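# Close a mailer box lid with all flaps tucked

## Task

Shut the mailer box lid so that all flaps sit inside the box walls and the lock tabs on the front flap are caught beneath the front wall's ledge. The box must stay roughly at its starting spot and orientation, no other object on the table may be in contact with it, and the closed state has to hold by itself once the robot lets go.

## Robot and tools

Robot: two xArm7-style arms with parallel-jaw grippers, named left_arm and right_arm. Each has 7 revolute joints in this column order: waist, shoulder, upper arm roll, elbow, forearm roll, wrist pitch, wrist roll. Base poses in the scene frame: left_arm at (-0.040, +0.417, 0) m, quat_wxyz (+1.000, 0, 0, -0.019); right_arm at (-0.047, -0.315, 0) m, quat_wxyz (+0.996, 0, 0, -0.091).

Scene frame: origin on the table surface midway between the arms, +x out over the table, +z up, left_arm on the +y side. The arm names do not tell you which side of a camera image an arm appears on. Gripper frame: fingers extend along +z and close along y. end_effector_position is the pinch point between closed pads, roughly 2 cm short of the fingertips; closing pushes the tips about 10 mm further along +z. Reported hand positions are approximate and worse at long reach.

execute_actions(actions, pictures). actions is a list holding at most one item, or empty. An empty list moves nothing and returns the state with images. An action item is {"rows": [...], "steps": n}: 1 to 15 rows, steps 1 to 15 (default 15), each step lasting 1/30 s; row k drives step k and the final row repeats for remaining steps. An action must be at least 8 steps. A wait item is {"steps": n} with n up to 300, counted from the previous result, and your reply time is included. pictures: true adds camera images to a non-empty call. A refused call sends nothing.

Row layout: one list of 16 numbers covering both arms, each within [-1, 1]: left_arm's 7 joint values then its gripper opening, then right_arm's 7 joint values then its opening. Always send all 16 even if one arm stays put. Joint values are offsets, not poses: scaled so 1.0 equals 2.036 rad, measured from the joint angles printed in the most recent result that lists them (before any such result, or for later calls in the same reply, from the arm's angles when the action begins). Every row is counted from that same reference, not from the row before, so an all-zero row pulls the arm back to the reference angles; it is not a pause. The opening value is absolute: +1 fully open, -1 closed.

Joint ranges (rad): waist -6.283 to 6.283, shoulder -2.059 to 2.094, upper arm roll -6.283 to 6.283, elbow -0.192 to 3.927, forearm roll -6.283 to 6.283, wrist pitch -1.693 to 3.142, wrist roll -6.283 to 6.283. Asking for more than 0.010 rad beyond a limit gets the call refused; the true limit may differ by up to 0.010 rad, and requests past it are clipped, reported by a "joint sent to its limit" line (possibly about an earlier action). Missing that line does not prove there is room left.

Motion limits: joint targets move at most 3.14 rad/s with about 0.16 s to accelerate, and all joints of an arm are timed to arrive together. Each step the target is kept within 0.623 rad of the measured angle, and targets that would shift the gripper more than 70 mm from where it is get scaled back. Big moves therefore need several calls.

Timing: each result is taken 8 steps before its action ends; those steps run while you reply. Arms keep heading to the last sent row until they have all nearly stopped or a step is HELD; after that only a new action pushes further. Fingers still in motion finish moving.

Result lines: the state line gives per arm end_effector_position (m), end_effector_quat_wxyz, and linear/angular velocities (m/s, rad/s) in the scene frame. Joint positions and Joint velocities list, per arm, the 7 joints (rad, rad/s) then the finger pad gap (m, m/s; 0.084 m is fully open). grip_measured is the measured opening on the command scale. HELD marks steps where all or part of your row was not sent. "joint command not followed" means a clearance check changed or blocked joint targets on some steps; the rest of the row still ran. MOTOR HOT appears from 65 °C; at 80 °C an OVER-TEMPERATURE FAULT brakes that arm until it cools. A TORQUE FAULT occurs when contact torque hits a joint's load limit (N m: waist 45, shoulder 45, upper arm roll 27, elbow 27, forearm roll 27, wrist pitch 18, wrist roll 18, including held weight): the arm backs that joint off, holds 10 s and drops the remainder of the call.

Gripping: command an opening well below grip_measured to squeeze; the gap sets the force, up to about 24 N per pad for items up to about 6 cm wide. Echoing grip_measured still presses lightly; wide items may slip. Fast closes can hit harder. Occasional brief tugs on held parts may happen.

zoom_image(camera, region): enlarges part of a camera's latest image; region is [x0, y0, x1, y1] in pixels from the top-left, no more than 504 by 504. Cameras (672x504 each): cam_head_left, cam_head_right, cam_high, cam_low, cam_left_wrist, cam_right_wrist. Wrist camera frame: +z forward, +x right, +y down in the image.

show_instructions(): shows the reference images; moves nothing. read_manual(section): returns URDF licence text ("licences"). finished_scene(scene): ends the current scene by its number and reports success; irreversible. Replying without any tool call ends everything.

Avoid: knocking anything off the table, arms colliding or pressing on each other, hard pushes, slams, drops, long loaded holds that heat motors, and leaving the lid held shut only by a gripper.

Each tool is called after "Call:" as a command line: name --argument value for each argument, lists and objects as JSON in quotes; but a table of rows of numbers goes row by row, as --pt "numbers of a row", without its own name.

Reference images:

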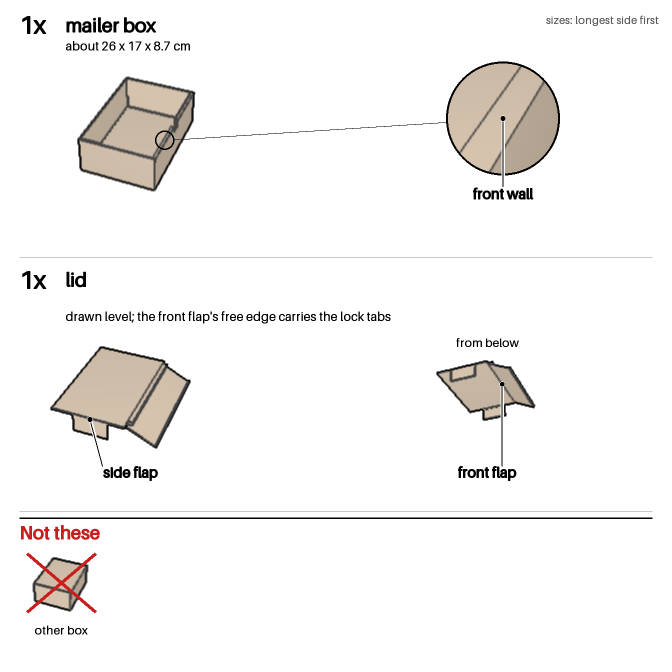

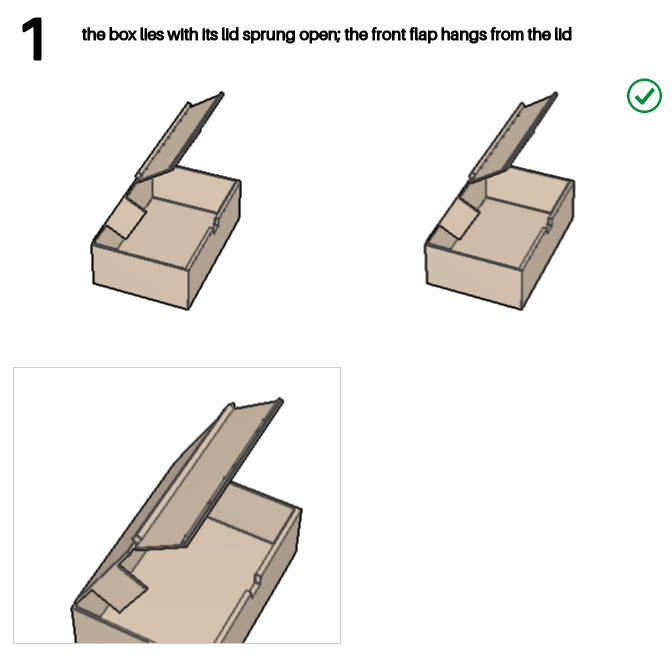

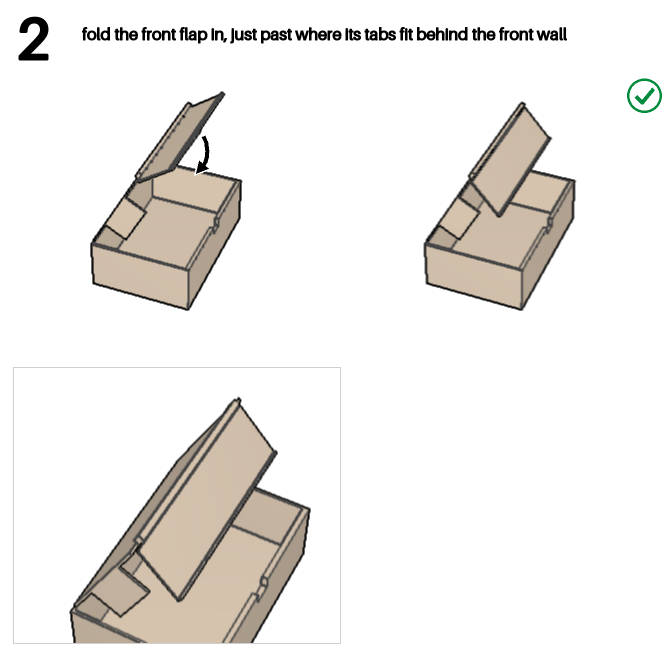

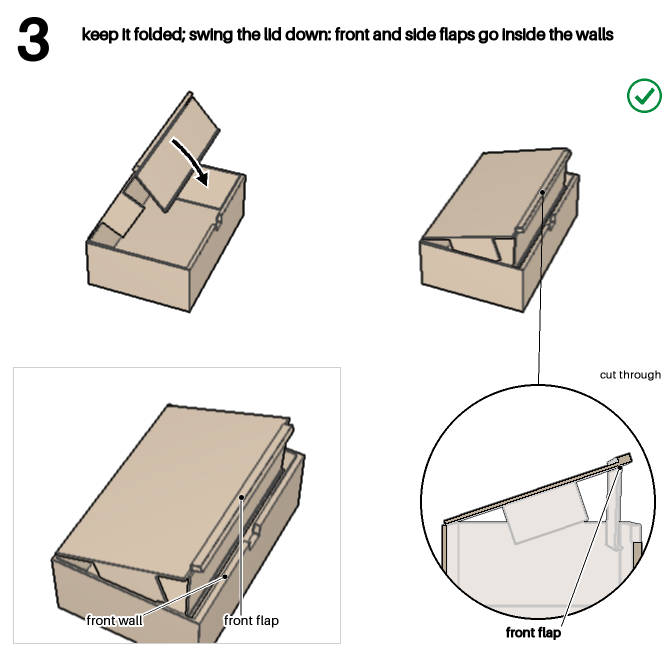

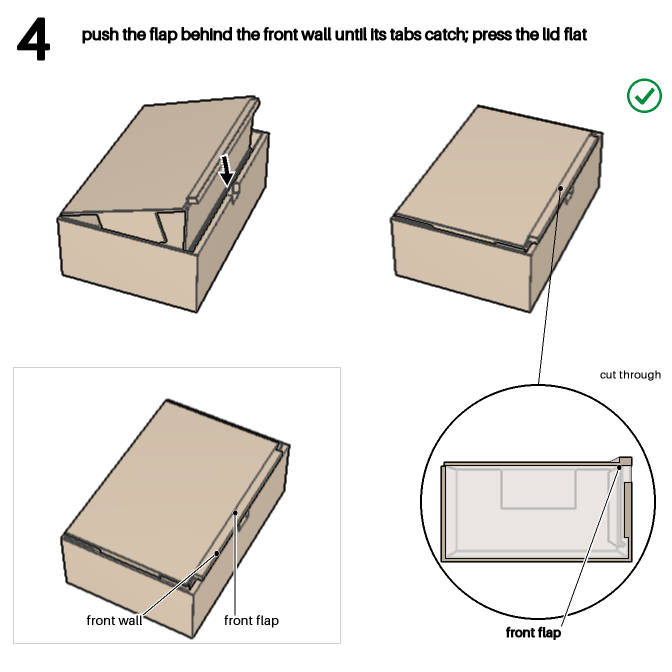

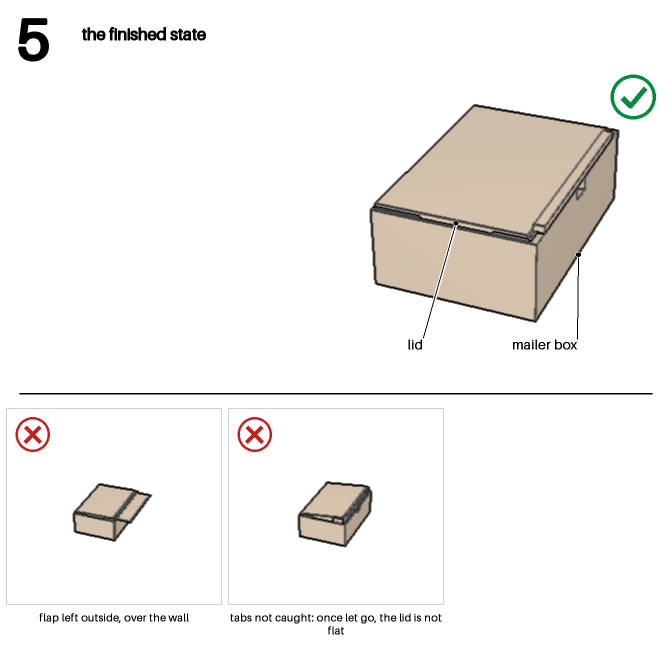

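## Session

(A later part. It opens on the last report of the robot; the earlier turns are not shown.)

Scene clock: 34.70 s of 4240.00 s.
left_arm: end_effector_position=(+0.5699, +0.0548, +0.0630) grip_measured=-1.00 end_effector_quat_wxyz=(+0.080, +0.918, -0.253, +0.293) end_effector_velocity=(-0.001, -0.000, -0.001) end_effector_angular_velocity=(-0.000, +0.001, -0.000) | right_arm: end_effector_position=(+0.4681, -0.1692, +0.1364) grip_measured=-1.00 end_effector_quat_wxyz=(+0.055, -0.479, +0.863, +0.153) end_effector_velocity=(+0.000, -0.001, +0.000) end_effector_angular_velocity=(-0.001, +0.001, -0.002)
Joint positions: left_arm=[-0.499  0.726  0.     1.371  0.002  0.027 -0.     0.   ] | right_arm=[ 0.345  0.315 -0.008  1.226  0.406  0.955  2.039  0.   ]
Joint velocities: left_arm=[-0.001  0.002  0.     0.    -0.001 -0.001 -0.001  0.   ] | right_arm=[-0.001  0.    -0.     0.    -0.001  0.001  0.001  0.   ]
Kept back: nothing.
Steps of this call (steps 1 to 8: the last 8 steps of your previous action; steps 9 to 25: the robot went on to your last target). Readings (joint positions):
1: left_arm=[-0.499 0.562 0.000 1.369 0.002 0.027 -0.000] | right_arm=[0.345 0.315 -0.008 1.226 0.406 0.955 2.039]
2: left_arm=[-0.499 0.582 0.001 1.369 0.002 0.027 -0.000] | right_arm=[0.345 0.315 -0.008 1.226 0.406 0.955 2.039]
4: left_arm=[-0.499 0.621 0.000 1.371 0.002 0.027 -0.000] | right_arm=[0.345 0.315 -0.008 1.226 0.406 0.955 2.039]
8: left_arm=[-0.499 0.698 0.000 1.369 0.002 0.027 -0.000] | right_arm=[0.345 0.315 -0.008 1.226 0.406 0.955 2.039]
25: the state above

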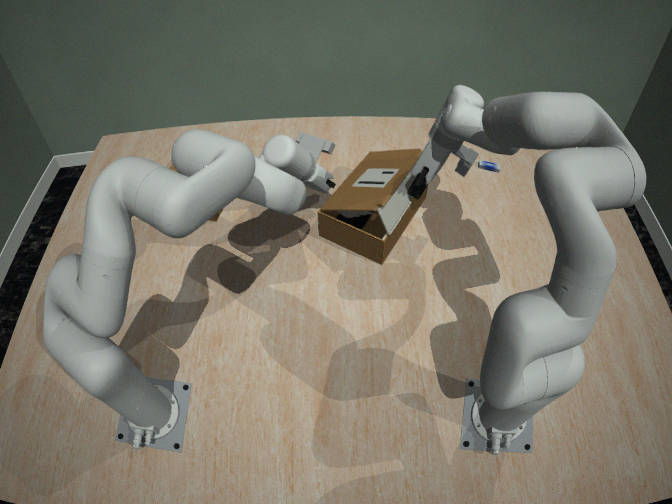

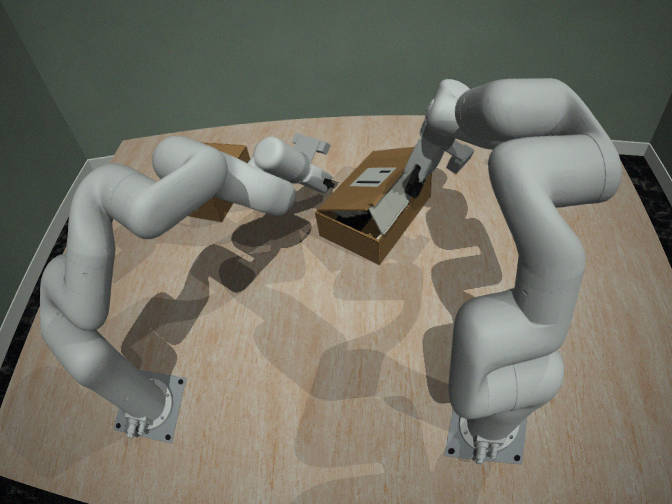

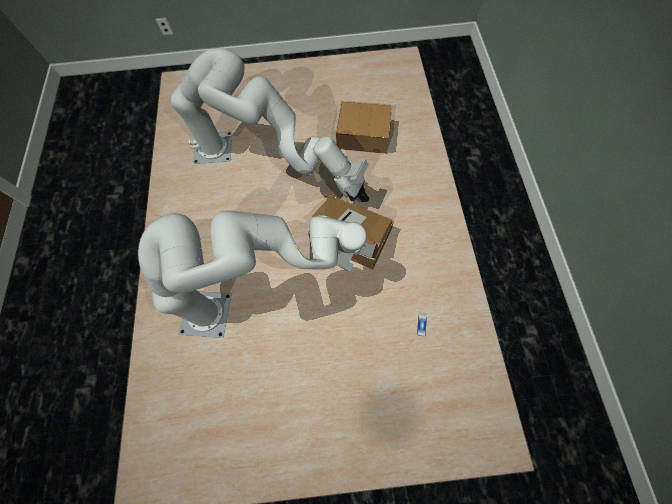

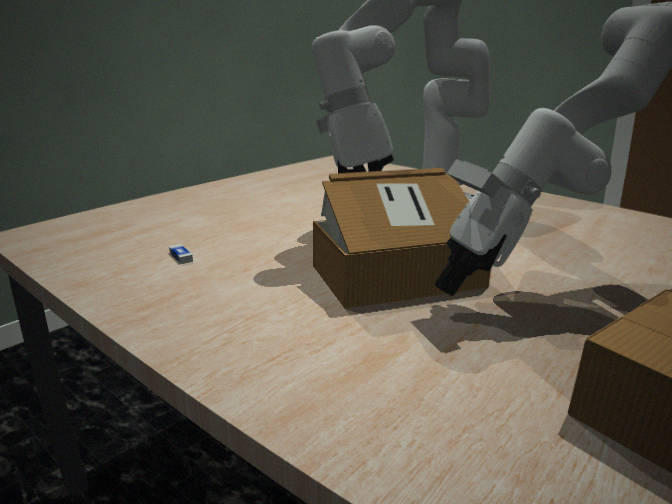

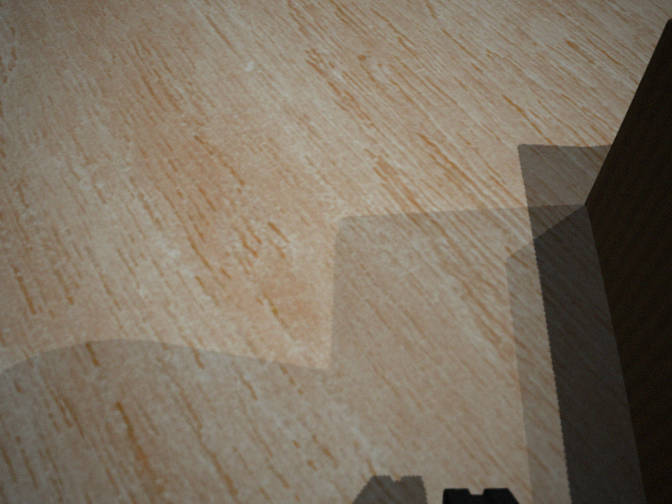

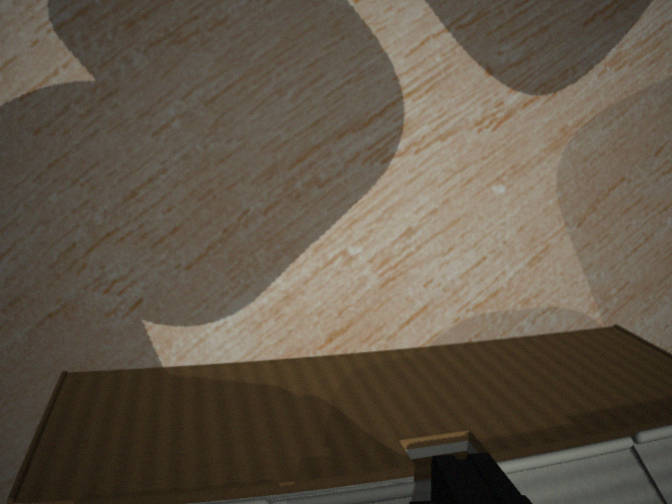

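Call:
execute_actions --actions '[{"rows":[[-0.025,0,0,0,0,0,0,-1,0,0,0,0,0,0,0,-1],[-0.025,0,0,0,0,0,0,-1,0,0,0,0,0,0,0,-1],[-0.025,0,0,0,0,0,0,-1,0,0,0,0,0,0,0,-1],[-0.025,0,0,0,0,0,0,-1,0,0,0,0,0,0,0,-1],[-0.025,0,0,0,0,0,0,-1,0,0,0,0,0,0,0,-1],[-0.025,0,0,0,0,0,0,-1,0,0,0,0,0,0,0,-1],[-0.033,0,0,0,0,0,0,-1,0,0,0,0,0,0,0,-1],[-0.033,0,0,0,0,0,0,-1,0,0,0,0,0,0,0,-1],[-0.033,0,0,0,0,0,0,-1,0,0,0,0,0,0,0,-1],[-0.033,0,0,0,0,0,0,-1,0,0,0,0,0,0,0,-1],[-0.041,0,0,0,0,0,0,-1,0,0,0,0,0,0,0,-1]]}]'

Call:
execute_actions --actions '[{"steps":20}]' --pictures true

Scene clock: 35.37 s of 4240.00 s.
left_arm: end_effector_position=(+0.5506, +0.0244, +0.0628) grip_measured=-1.00 end_effector_quat_wxyz=(+0.088, +0.912, -0.276, +0.291) end_effector_velocity=(-0.074, -0.111, +0.000) end_effector_angular_velocity=(-0.019, +0.013, -0.185) | right_arm: end_effector_position=(+0.4683, -0.1697, +0.1365) grip_measured=-1.00 end_effector_quat_wxyz=(+0.055, -0.479, +0.863, +0.153) end_effector_velocity=(+0.000, -0.001, -0.000) end_effector_angular_velocity=(-0.000, +0.000, -0.001)
Joint positions: left_arm=[-0.547  0.727 -0.003  1.371  0.002  0.027 -0.     0.   ] | right_arm=[ 0.345  0.315 -0.008  1.226  0.406  0.955  2.039  0.   ]
Joint velocities: left_arm=[-0.151 -0.001 -0.039 -0.001  0.005  0.     0.001  0.   ] | right_arm=[ 0.    -0.    -0.003 -0.     0.001  0.001 -0.001  0.   ]
Steps of this call (steps 1 to 13: the robot went on to your last target; steps 14 to 20: the first 7 steps of this action). Readings (joint positions):
14: left_arm=[-0.500 0.727 0.001 1.371 0.002 0.027 -0.000] | right_arm=[0.345 0.315 -0.008 1.226 0.406 0.955 2.039]
15: left_arm=[-0.504 0.727 0.003 1.371 0.002 0.027 -0.000] | right_arm=[0.345 0.315 -0.008 1.226 0.406 0.955 2.039]
17: left_arm=[-0.524 0.727 0.005 1.371 0.001 0.027 -0.000] | right_arm=[0.345 0.315 -0.008 1.226 0.406 0.955 2.039]
20: the state above

Scene clock: 36.03 s of 4240.00 s.
left_arm: end_effector_position=(+0.5400, +0.0090, +0.0629) grip_measured=-1.00 end_effector_quat_wxyz=(+0.090, +0.908, -0.289, +0.290) end_effector_velocity=(-0.002, -0.004, +0.000) end_effector_angular_velocity=(-0.002, +0.000, -0.005) | right_arm: end_effector_position=(+0.4697, -0.1720, +0.1375) grip_measured=-1.00 end_effector_quat_wxyz=(+0.056, -0.477, +0.864, +0.152) end_effector_velocity=(-0.002, +0.004, -0.000) end_effector_angular_velocity=(+0.001, +0.002, +0.007)
Joint positions: left_arm=[-0.58   0.726  0.004  1.371  0.001  0.027 -0.     0.   ] | right_arm=[ 0.343  0.313 -0.011  1.227  0.406  0.954  2.039  0.   ]
Joint velocities: left_arm=[-0.003  0.    -0.003  0.001  0.001 -0.001 -0.001  0.   ] | right_arm=[ 0.004  0.     0.003 -0.001 -0.     0.001  0.     0.   ]
Kept back: nothing.
Steps of this call (steps 1 to 8: the last 8 steps of your previous action; steps 9 to 20: the robot went on to your last target). Readings (joint positions):
1: left_arm=[-0.552 0.727 -0.003 1.371 0.002 0.027 -0.000] | right_arm=[0.345 0.315 -0.008 1.226 0.406 0.955 2.039]
2: left_arm=[-0.556 0.727 -0.002 1.371 0.002 0.027 -0.000] | right_arm=[0.345 0.315 -0.008 1.226 0.406 0.955 2.039]
4: left_arm=[-0.562 0.726 0.001 1.371 0.002 0.027 -0.000] | right_arm=[0.344 0.314 -0.009 1.226 0.406 0.955 2.039]
8: left_arm=[-0.575 0.726 0.005 1.371 0.001 0.027 -0.000] | right_arm=[0.343 0.314 -0.011 1.227 0.406 0.954 2.039]
20: the state above

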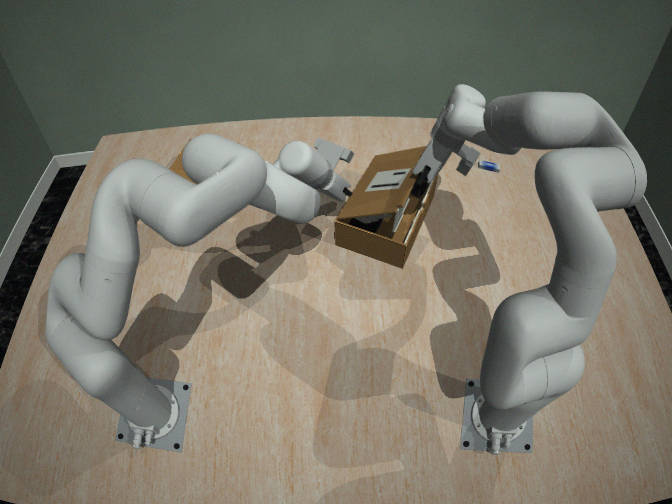

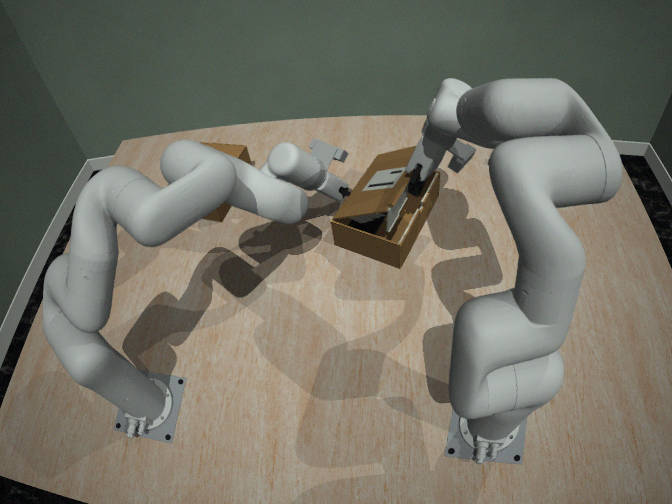

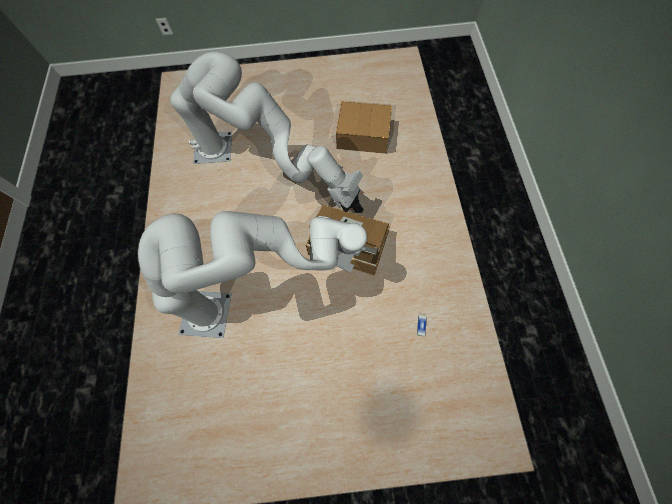

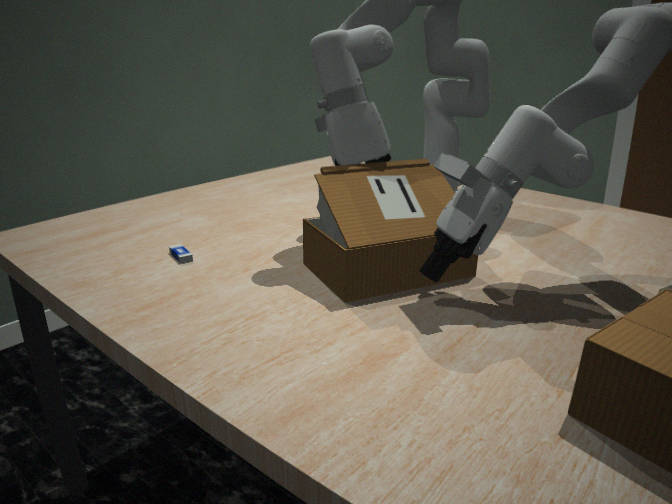

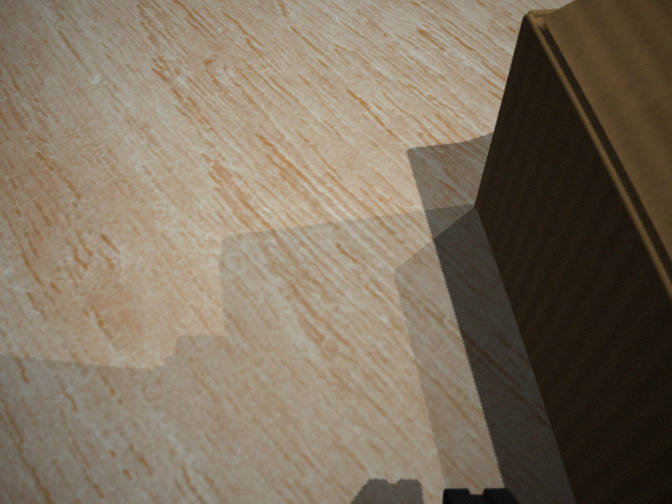

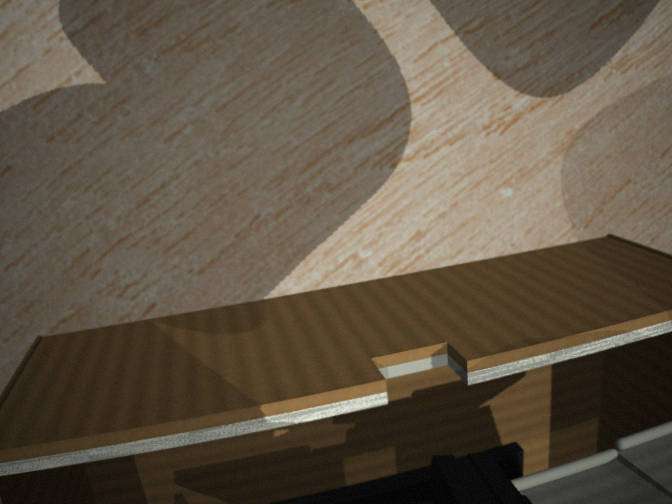

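Call:
execute_actions --actions '[{"rows":[[0,0,0,0,0,0,0,-1,-0.008,0.011,0,0,0,0,0,-1],[0,0,0,0,0,0,0,-1,-0.008,0.011,0,0,0,0,0,-1],[0,0,0,0,0,0,0,-1,-0.008,0.011,0,0,0,0,0,-1],[0,0,0,0,0,0,0,-1,-0.008,0.011,0,0,0,0,0,-1],[0,0,0,0,0,0,0,-1,-0.008,0.011,0,0,0,0,0,-1],[0,0,0,0,0,0,0,-1,-0.015,0.022,0,0,0,0,0,-1]]}]'

Call:
execute_actions --actions '[{"steps":20}]' --pictures true

Scene clock: 36.63 s of 4240.00 s.
left_arm: end_effector_position=(+0.5396, +0.0084, +0.0630) grip_measured=-1.00 end_effector_quat_wxyz=(+0.090, +0.908, -0.289, +0.290) end_effector_velocity=(-0.004, -0.006, -0.000) end_effector_angular_velocity=(-0.007, +0.005, -0.008) | right_arm: end_effector_position=(+0.4673, -0.1802, +0.1234) grip_measured=-1.00 end_effector_quat_wxyz=(+0.044, -0.469, +0.868, +0.156) end_effector_velocity=(+0.005, -0.040, -0.064) end_effector_angular_velocity=(-0.008, +0.108, -0.083)
Joint positions: left_arm=[-0.581  0.726  0.004  1.371  0.002  0.027 -0.     0.   ] | right_arm=[ 0.327  0.338 -0.01   1.225  0.406  0.955  2.039  0.   ]
Joint velocities: left_arm=[ 0.001  0.    -0.012 -0.    -0.    -0.    -0.     0.   ] | right_arm=[-0.101  0.148  0.024  0.036  0.002 -0.006  0.002  0.   ]
Steps of this call (steps 1 to 11: the robot went on to your last target; steps 12 to 18: the first 7 steps of this action). Readings (joint positions):
12: left_arm=[-0.582 0.726 0.006 1.371 0.002 0.027 -0.000] | right_arm=[0.343 0.314 -0.011 1.227 0.406 0.954 2.039]
13: left_arm=[-0.582 0.726 0.006 1.371 0.002 0.027 -0.000] | right_arm=[0.341 0.317 -0.010 1.227 0.406 0.954 2.039]
15: left_arm=[-0.582 0.726 0.005 1.371 0.002 0.027 -0.000] | right_arm=[0.335 0.326 -0.010 1.227 0.406 0.955 2.039]
18: the state above

Scene clock: 37.30 s of 4240.00 s.
left_arm: end_effector_position=(+0.5391, +0.0075, +0.0630) grip_measured=-1.00 end_effector_quat_wxyz=(+0.091, +0.908, -0.290, +0.290) end_effector_velocity=(+0.000, +0.000, +0.000) end_effector_angular_velocity=(+0.001, -0.001, -0.000) | right_arm: end_effector_position=(+0.4669, -0.1874, +0.1135) grip_measured=-1.00 end_effector_quat_wxyz=(+0.037, -0.462, +0.872, +0.159) end_effector_velocity=(+0.000, -0.001, -0.000) end_effector_angular_velocity=(-0.000, +0.000, -0.002)
Joint positions: left_arm=[-0.581  0.726  0.003  1.371  0.002  0.027 -0.     0.   ] | right_arm=[ 0.313  0.359 -0.009  1.227  0.406  0.954  2.039  0.   ]
Joint velocities: left_arm=[-0.001 -0.     0.001  0.001 -0.001  0.     0.001  0.   ] | right_arm=[-0.     0.001 -0.001  0.     0.    -0.     0.     0.   ]
Kept back: nothing.
Steps of this call (steps 1 to 8: the last 8 steps of your previous action; steps 9 to 20: the robot went on to your last target). Readings (joint positions):
1: left_arm=[-0.581 0.726 0.004 1.371 0.002 0.027 -0.000] | right_arm=[0.324 0.344 -0.009 1.226 0.406 0.955 2.039]
2: left_arm=[-0.581 0.726 0.004 1.371 0.002 0.027 -0.000] | right_arm=[0.320 0.349 -0.009 1.226 0.406 0.955 2.039]
4: left_arm=[-0.582 0.726 0.003 1.371 0.002 0.027 -0.000] | right_arm=[0.316 0.356 -0.009 1.225 0.406 0.955 2.039]
8: left_arm=[-0.582 0.726 0.003 1.371 0.002 0.027 -0.000] | right_arm=[0.314 0.359 -0.009 1.226 0.406 0.955 2.039]
20: the state above

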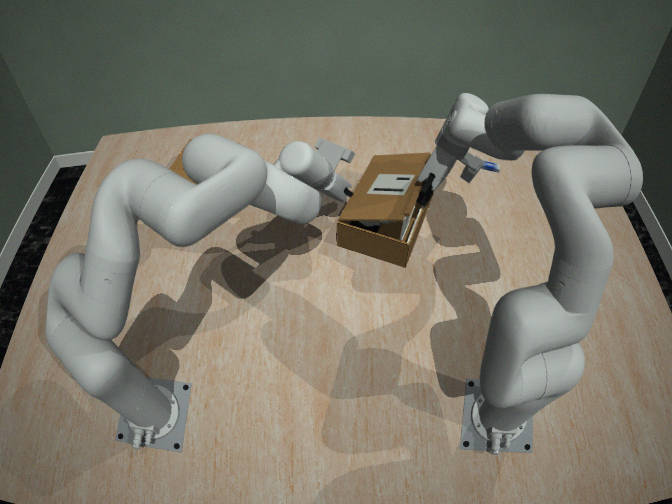

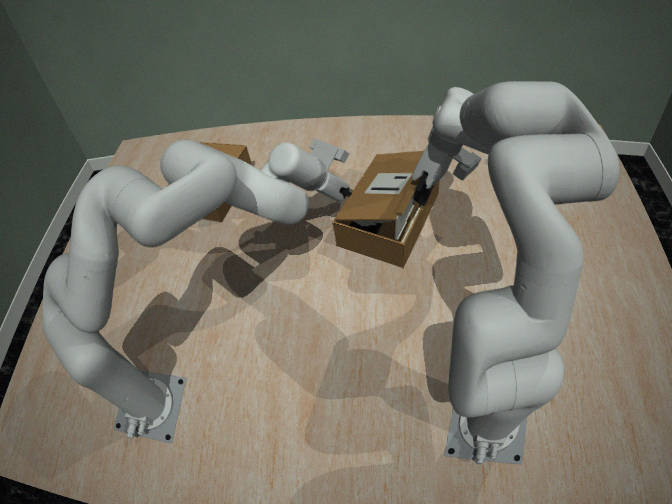

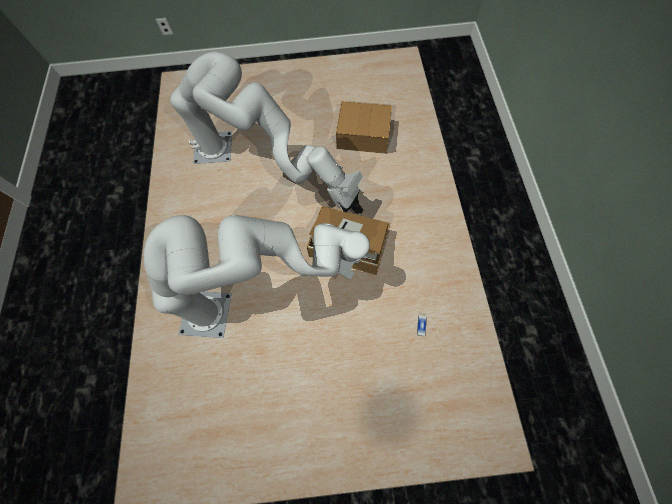

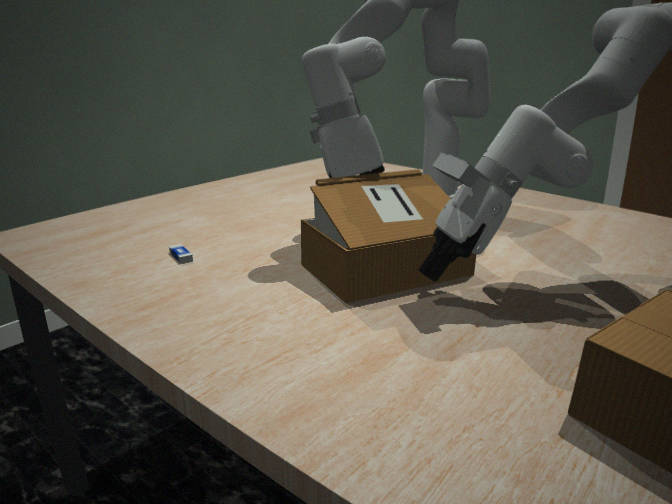

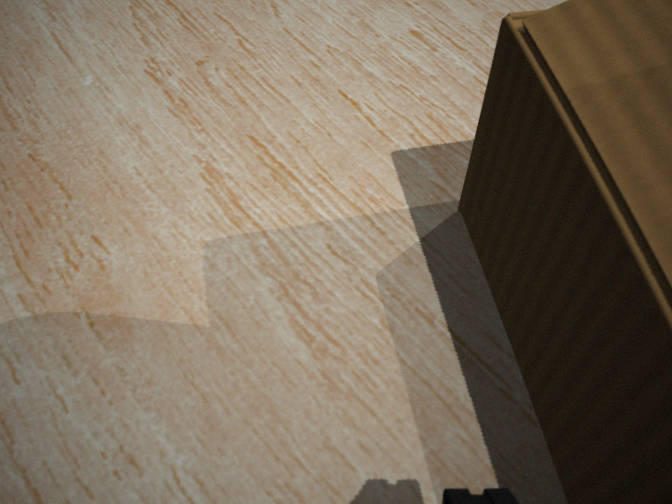

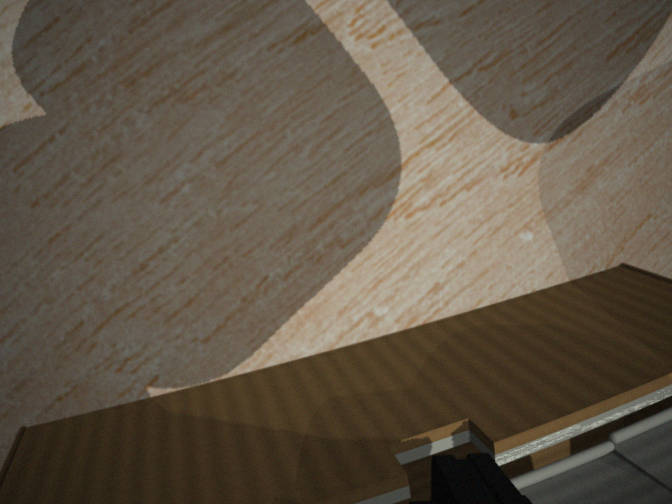

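Call:
execute_actions --actions '[{"rows":[[0,-0.07,0,0,0,0,0,-1,0,0,0,0,0,0,0,-1],[0,-0.07,0,0,0,0,0,-1,0,0,0,0,0,0,0,-1],[0,-0.07,0,0,0,0,0,-1,0,0,0,0,0,0,0,-1],[0,-0.07,0,0,0,0,0,-1,0,0,0,0,0,0,0,-1],[0,-0.07,0,0,0,0,0,-1,0,0,0,0,0,0,0,-1],[0,-0.07,0,0,0,0,0,-1,0,0,0,0,0,0,0,-1],[0,-0.07,0,0,0,0,0,-1,0,0,0,0,0,0,0,-1],[-0.075,-0.07,0,0,0,0,0,-1,0,0,0,0,0,0,0,-1]]}]'

Call:
execute_actions --actions '[{"steps":15}]'

Call:
execute_actions --actions '[{"rows":[[0,0.014,0,0,0,0,0,-1,0,0,0,0,0,0,0,-1]]}]'

Call:
execute_actions --actions '[{"steps":12}]' --pictures true

Scene clock: 38.03 s of 4240.00 s.
left_arm: end_effector_position=(+0.5514, -0.0082, +0.1410) grip_measured=-1.00 end_effector_quat_wxyz=(+0.110, +0.889, -0.287, +0.339) end_effector_velocity=(+0.085, -0.052, +0.449) end_effector_angular_velocity=(-0.378, -0.537, +0.009) | right_arm: end_effector_position=(+0.4655, -0.1841, +0.1128) grip_measured=-1.00 end_effector_quat_wxyz=(+0.036, -0.464, +0.871, +0.160) end_effector_velocity=(+0.003, -0.008, +0.001) end_effector_angular_velocity=(-0.005, -0.005, -0.012)
Joint positions: left_arm=[-0.584  0.621 -0.002  1.375  0.002  0.025 -0.001  0.   ] | right_arm=[ 0.315  0.359 -0.005  1.226  0.407  0.955  2.039  0.   ]
Joint velocities: left_arm=[ 0.001 -0.552  0.01   0.08  -0.002 -0.025  0.003  0.   ] | right_arm=[-0.004 -0.001 -0.011  0.002 -0.002 -0.001 -0.001  0.   ]
Steps of this call (steps 1 to 15: the robot went on to your last target; steps 16 to 22: the first 7 steps of this action). Readings (joint positions):
16: left_arm=[-0.581 0.726 0.003 1.371 0.002 0.027 -0.000] | right_arm=[0.313 0.358 -0.010 1.227 0.406 0.954 2.039]
17: left_arm=[-0.581 0.722 0.003 1.369 0.002 0.027 -0.000] | right_arm=[0.313 0.358 -0.010 1.227 0.406 0.954 2.039]
19: left_arm=[-0.582 0.688 0.001 1.365 0.002 0.029 -0.001] | right_arm=[0.314 0.359 -0.008 1.227 0.407 0.955 2.039]
22: the state above

Scene clock: 38.53 s of 4240.00 s.
left_arm: end_effector_position=(+0.4884, -0.0878, +0.1651) grip_measured=-1.00 end_effector_quat_wxyz=(+0.136, +0.862, -0.347, +0.345) end_effector_velocity=(+0.014, +0.017, -0.002) end_effector_angular_velocity=(+0.012, -0.006, +0.029) | right_arm: end_effector_position=(+0.4669, -0.1873, +0.1135) grip_measured=-1.00 end_effector_quat_wxyz=(+0.037, -0.462, +0.872, +0.159) end_effector_velocity=(-0.001, +0.001, -0.000) end_effector_angular_velocity=(+0.000, +0.001, +0.002)
Joint positions: left_arm=[-0.731  0.585  0.006  1.371  0.001  0.027 -0.     0.   ] | right_arm=[ 0.313  0.359 -0.009  1.227  0.406  0.954  2.039  0.   ]
Joint velocities: left_arm=[ 0.006 -0.     0.027 -0.003 -0.002  0.001  0.     0.   ] | right_arm=[ 0.001 -0.     0.001 -0.001 -0.     0.     0.     0.   ]
Kept back: nothing.
Steps of this call (steps 1 to 8: the last 8 steps of your previous action; steps 9 to 15: the robot went on to your last target). Readings (joint positions):
1: left_arm=[-0.584 0.606 -0.002 1.377 0.002 0.025 -0.000] | right_arm=[0.315 0.359 -0.006 1.226 0.407 0.955 2.039]
2: left_arm=[-0.589 0.596 0.002 1.378 0.002 0.024 -0.000] | right_arm=[0.315 0.359 -0.007 1.226 0.407 0.955 2.039]
4: left_arm=[-0.623 0.591 0.011 1.376 0.001 0.025 -0.001] | right_arm=[0.314 0.359 -0.008 1.226 0.407 0.955 2.039]
8: left_arm=[-0.707 0.590 -0.005 1.370 0.002 0.027 -0.000] | right_arm=[0.314 0.359 -0.009 1.227 0.406 0.954 2.039]
15: the state above

Scene clock: 38.77 s of 4240.00 s.
left_arm: end_effector_position=(+0.4872, -0.0854, +0.1470) grip_measured=-1.00 end_effector_quat_wxyz=(+0.132, +0.866, -0.348, +0.334) end_effector_velocity=(+0.010, +0.006, -0.007) end_effector_angular_velocity=(+0.008, +0.000, +0.014) | right_arm: end_effector_position=(+0.4665, -0.1881, +0.1127) grip_measured=-1.00 end_effector_quat_wxyz=(+0.036, -0.461, +0.872, +0.159) end_effector_velocity=(-0.003, -0.015, -0.010) end_effector_angular_velocity=(-0.008, +0.020, -0.028)
Joint positions: left_arm=[-0.73   0.61   0.007  1.371  0.001  0.026 -0.     0.   ] | right_arm=[ 0.313  0.359 -0.01   1.226  0.406  0.955  2.039  0.   ]
Joint velocities: left_arm=[ 0.007  0.022  0.009  0.019 -0.001  0.003  0.001  0.   ] | right_arm=[-0.012  0.01  -0.015 -0.012  0.001 -0.001  0.001  0.   ]
Steps of this call (steps 1 to 7: the first 7 steps of this action). Readings (joint positions):
1: left_arm=[-0.731 0.585 0.006 1.371 0.001 0.027 -0.000] | right_arm=[0.313 0.359 -0.009 1.227 0.406 0.954 2.039]
2: left_arm=[-0.731 0.588 0.006 1.372 0.001 0.026 -0.000] | right_arm=[0.313 0.359 -0.009 1.227 0.406 0.954 2.039]
4: left_arm=[-0.731 0.599 0.006 1.372 0.001 0.026 -0.000] | right_arm=[0.313 0.359 -0.009 1.227 0.406 0.954 2.039]
7: the state above

Scene clock: 39.17 s of 4240.00 s.
left_arm: end_effector_position=(+0.4871, -0.0854, +0.1460) grip_measured=-1.00 end_effector_quat_wxyz=(+0.132, +0.866, -0.348, +0.334) end_effector_velocity=(-0.000, +0.000, -0.001) end_effector_angular_velocity=(+0.000, +0.003, +0.001) | right_arm: end_effector_position=(+0.4668, -0.1878, +0.1131) grip_measured=-1.00 end_effector_quat_wxyz=(+0.037, -0.461, +0.872, +0.159) end_effector_velocity=(+0.000, +0.000, +0.001) end_effector_angular_velocity=(+0.001, -0.002, +0.000)
Joint positions: left_arm=[-0.731  0.612  0.007  1.372  0.001  0.026 -0.     0.   ] | right_arm=[ 0.313  0.359 -0.01   1.226  0.406  0.954  2.039  0.   ]
Joint velocities: left_arm=[ 0.     0.002 -0.001 -0.    -0.001  0.001 -0.     0.   ] | right_arm=[-0.    -0.002  0.001  0.     0.001 -0.    -0.     0.   ]
Kept back: nothing.
Steps of this call (steps 1 to 8: the last 8 steps of your previous action; steps 9 to 12: the robot went on to your last target). Readings (joint positions):
1: left_arm=[-0.730 0.611 0.007 1.371 0.001 0.026 -0.000] | right_arm=[0.313 0.359 -0.011 1.226 0.406 0.954 2.039]
2: left_arm=[-0.730 0.611 0.007 1.372 0.001 0.026 -0.000] | right_arm=[0.313 0.359 -0.010 1.226 0.406 0.954 2.039]
4: left_arm=[-0.730 0.611 0.007 1.372 0.001 0.026 -0.000] | right_arm=[0.313 0.359 -0.010 1.226 0.406 0.954 2.039]
8: left_arm=[-0.730 0.612 0.007 1.372 0.001 0.026 -0.000] | right_arm=[0.313 0.359 -0.010 1.226 0.406 0.954 2.039]
12: the state above

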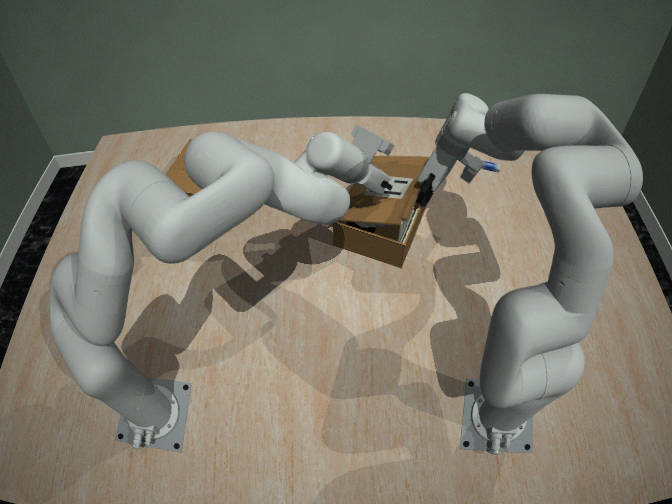

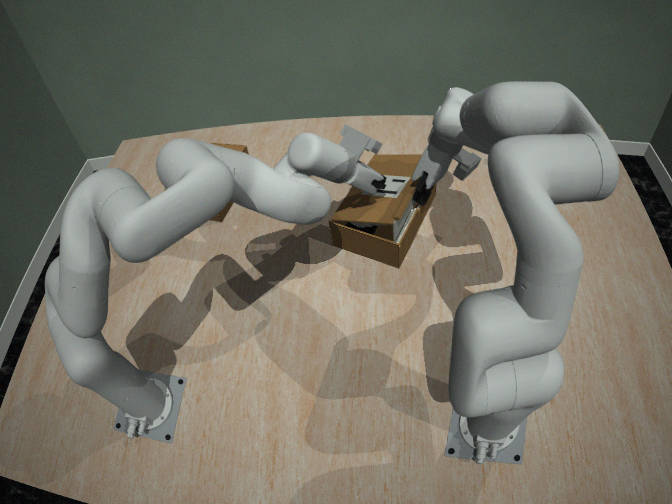

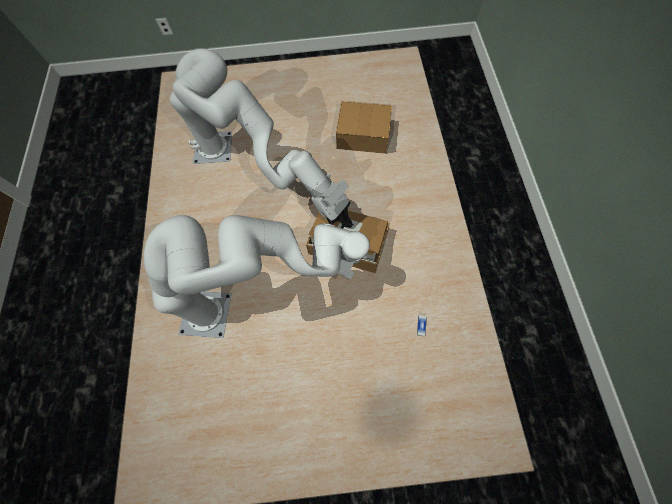

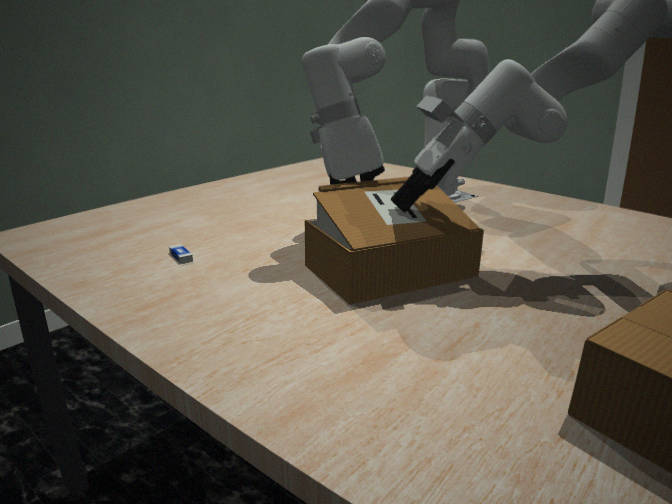

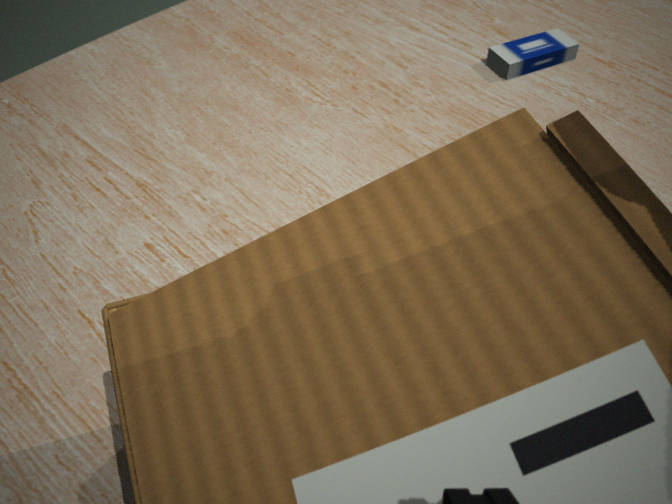

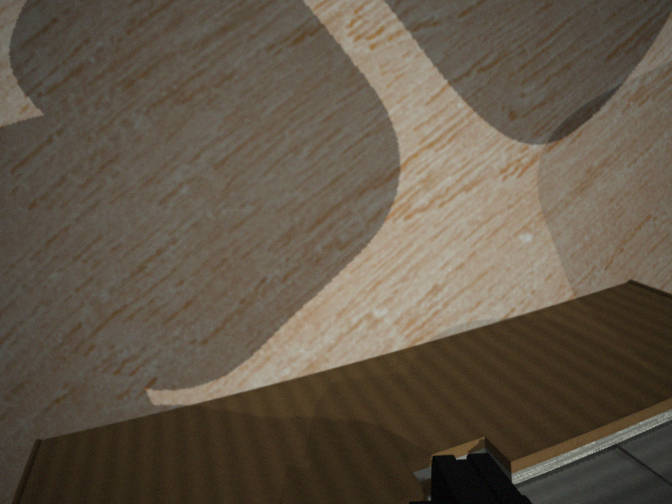

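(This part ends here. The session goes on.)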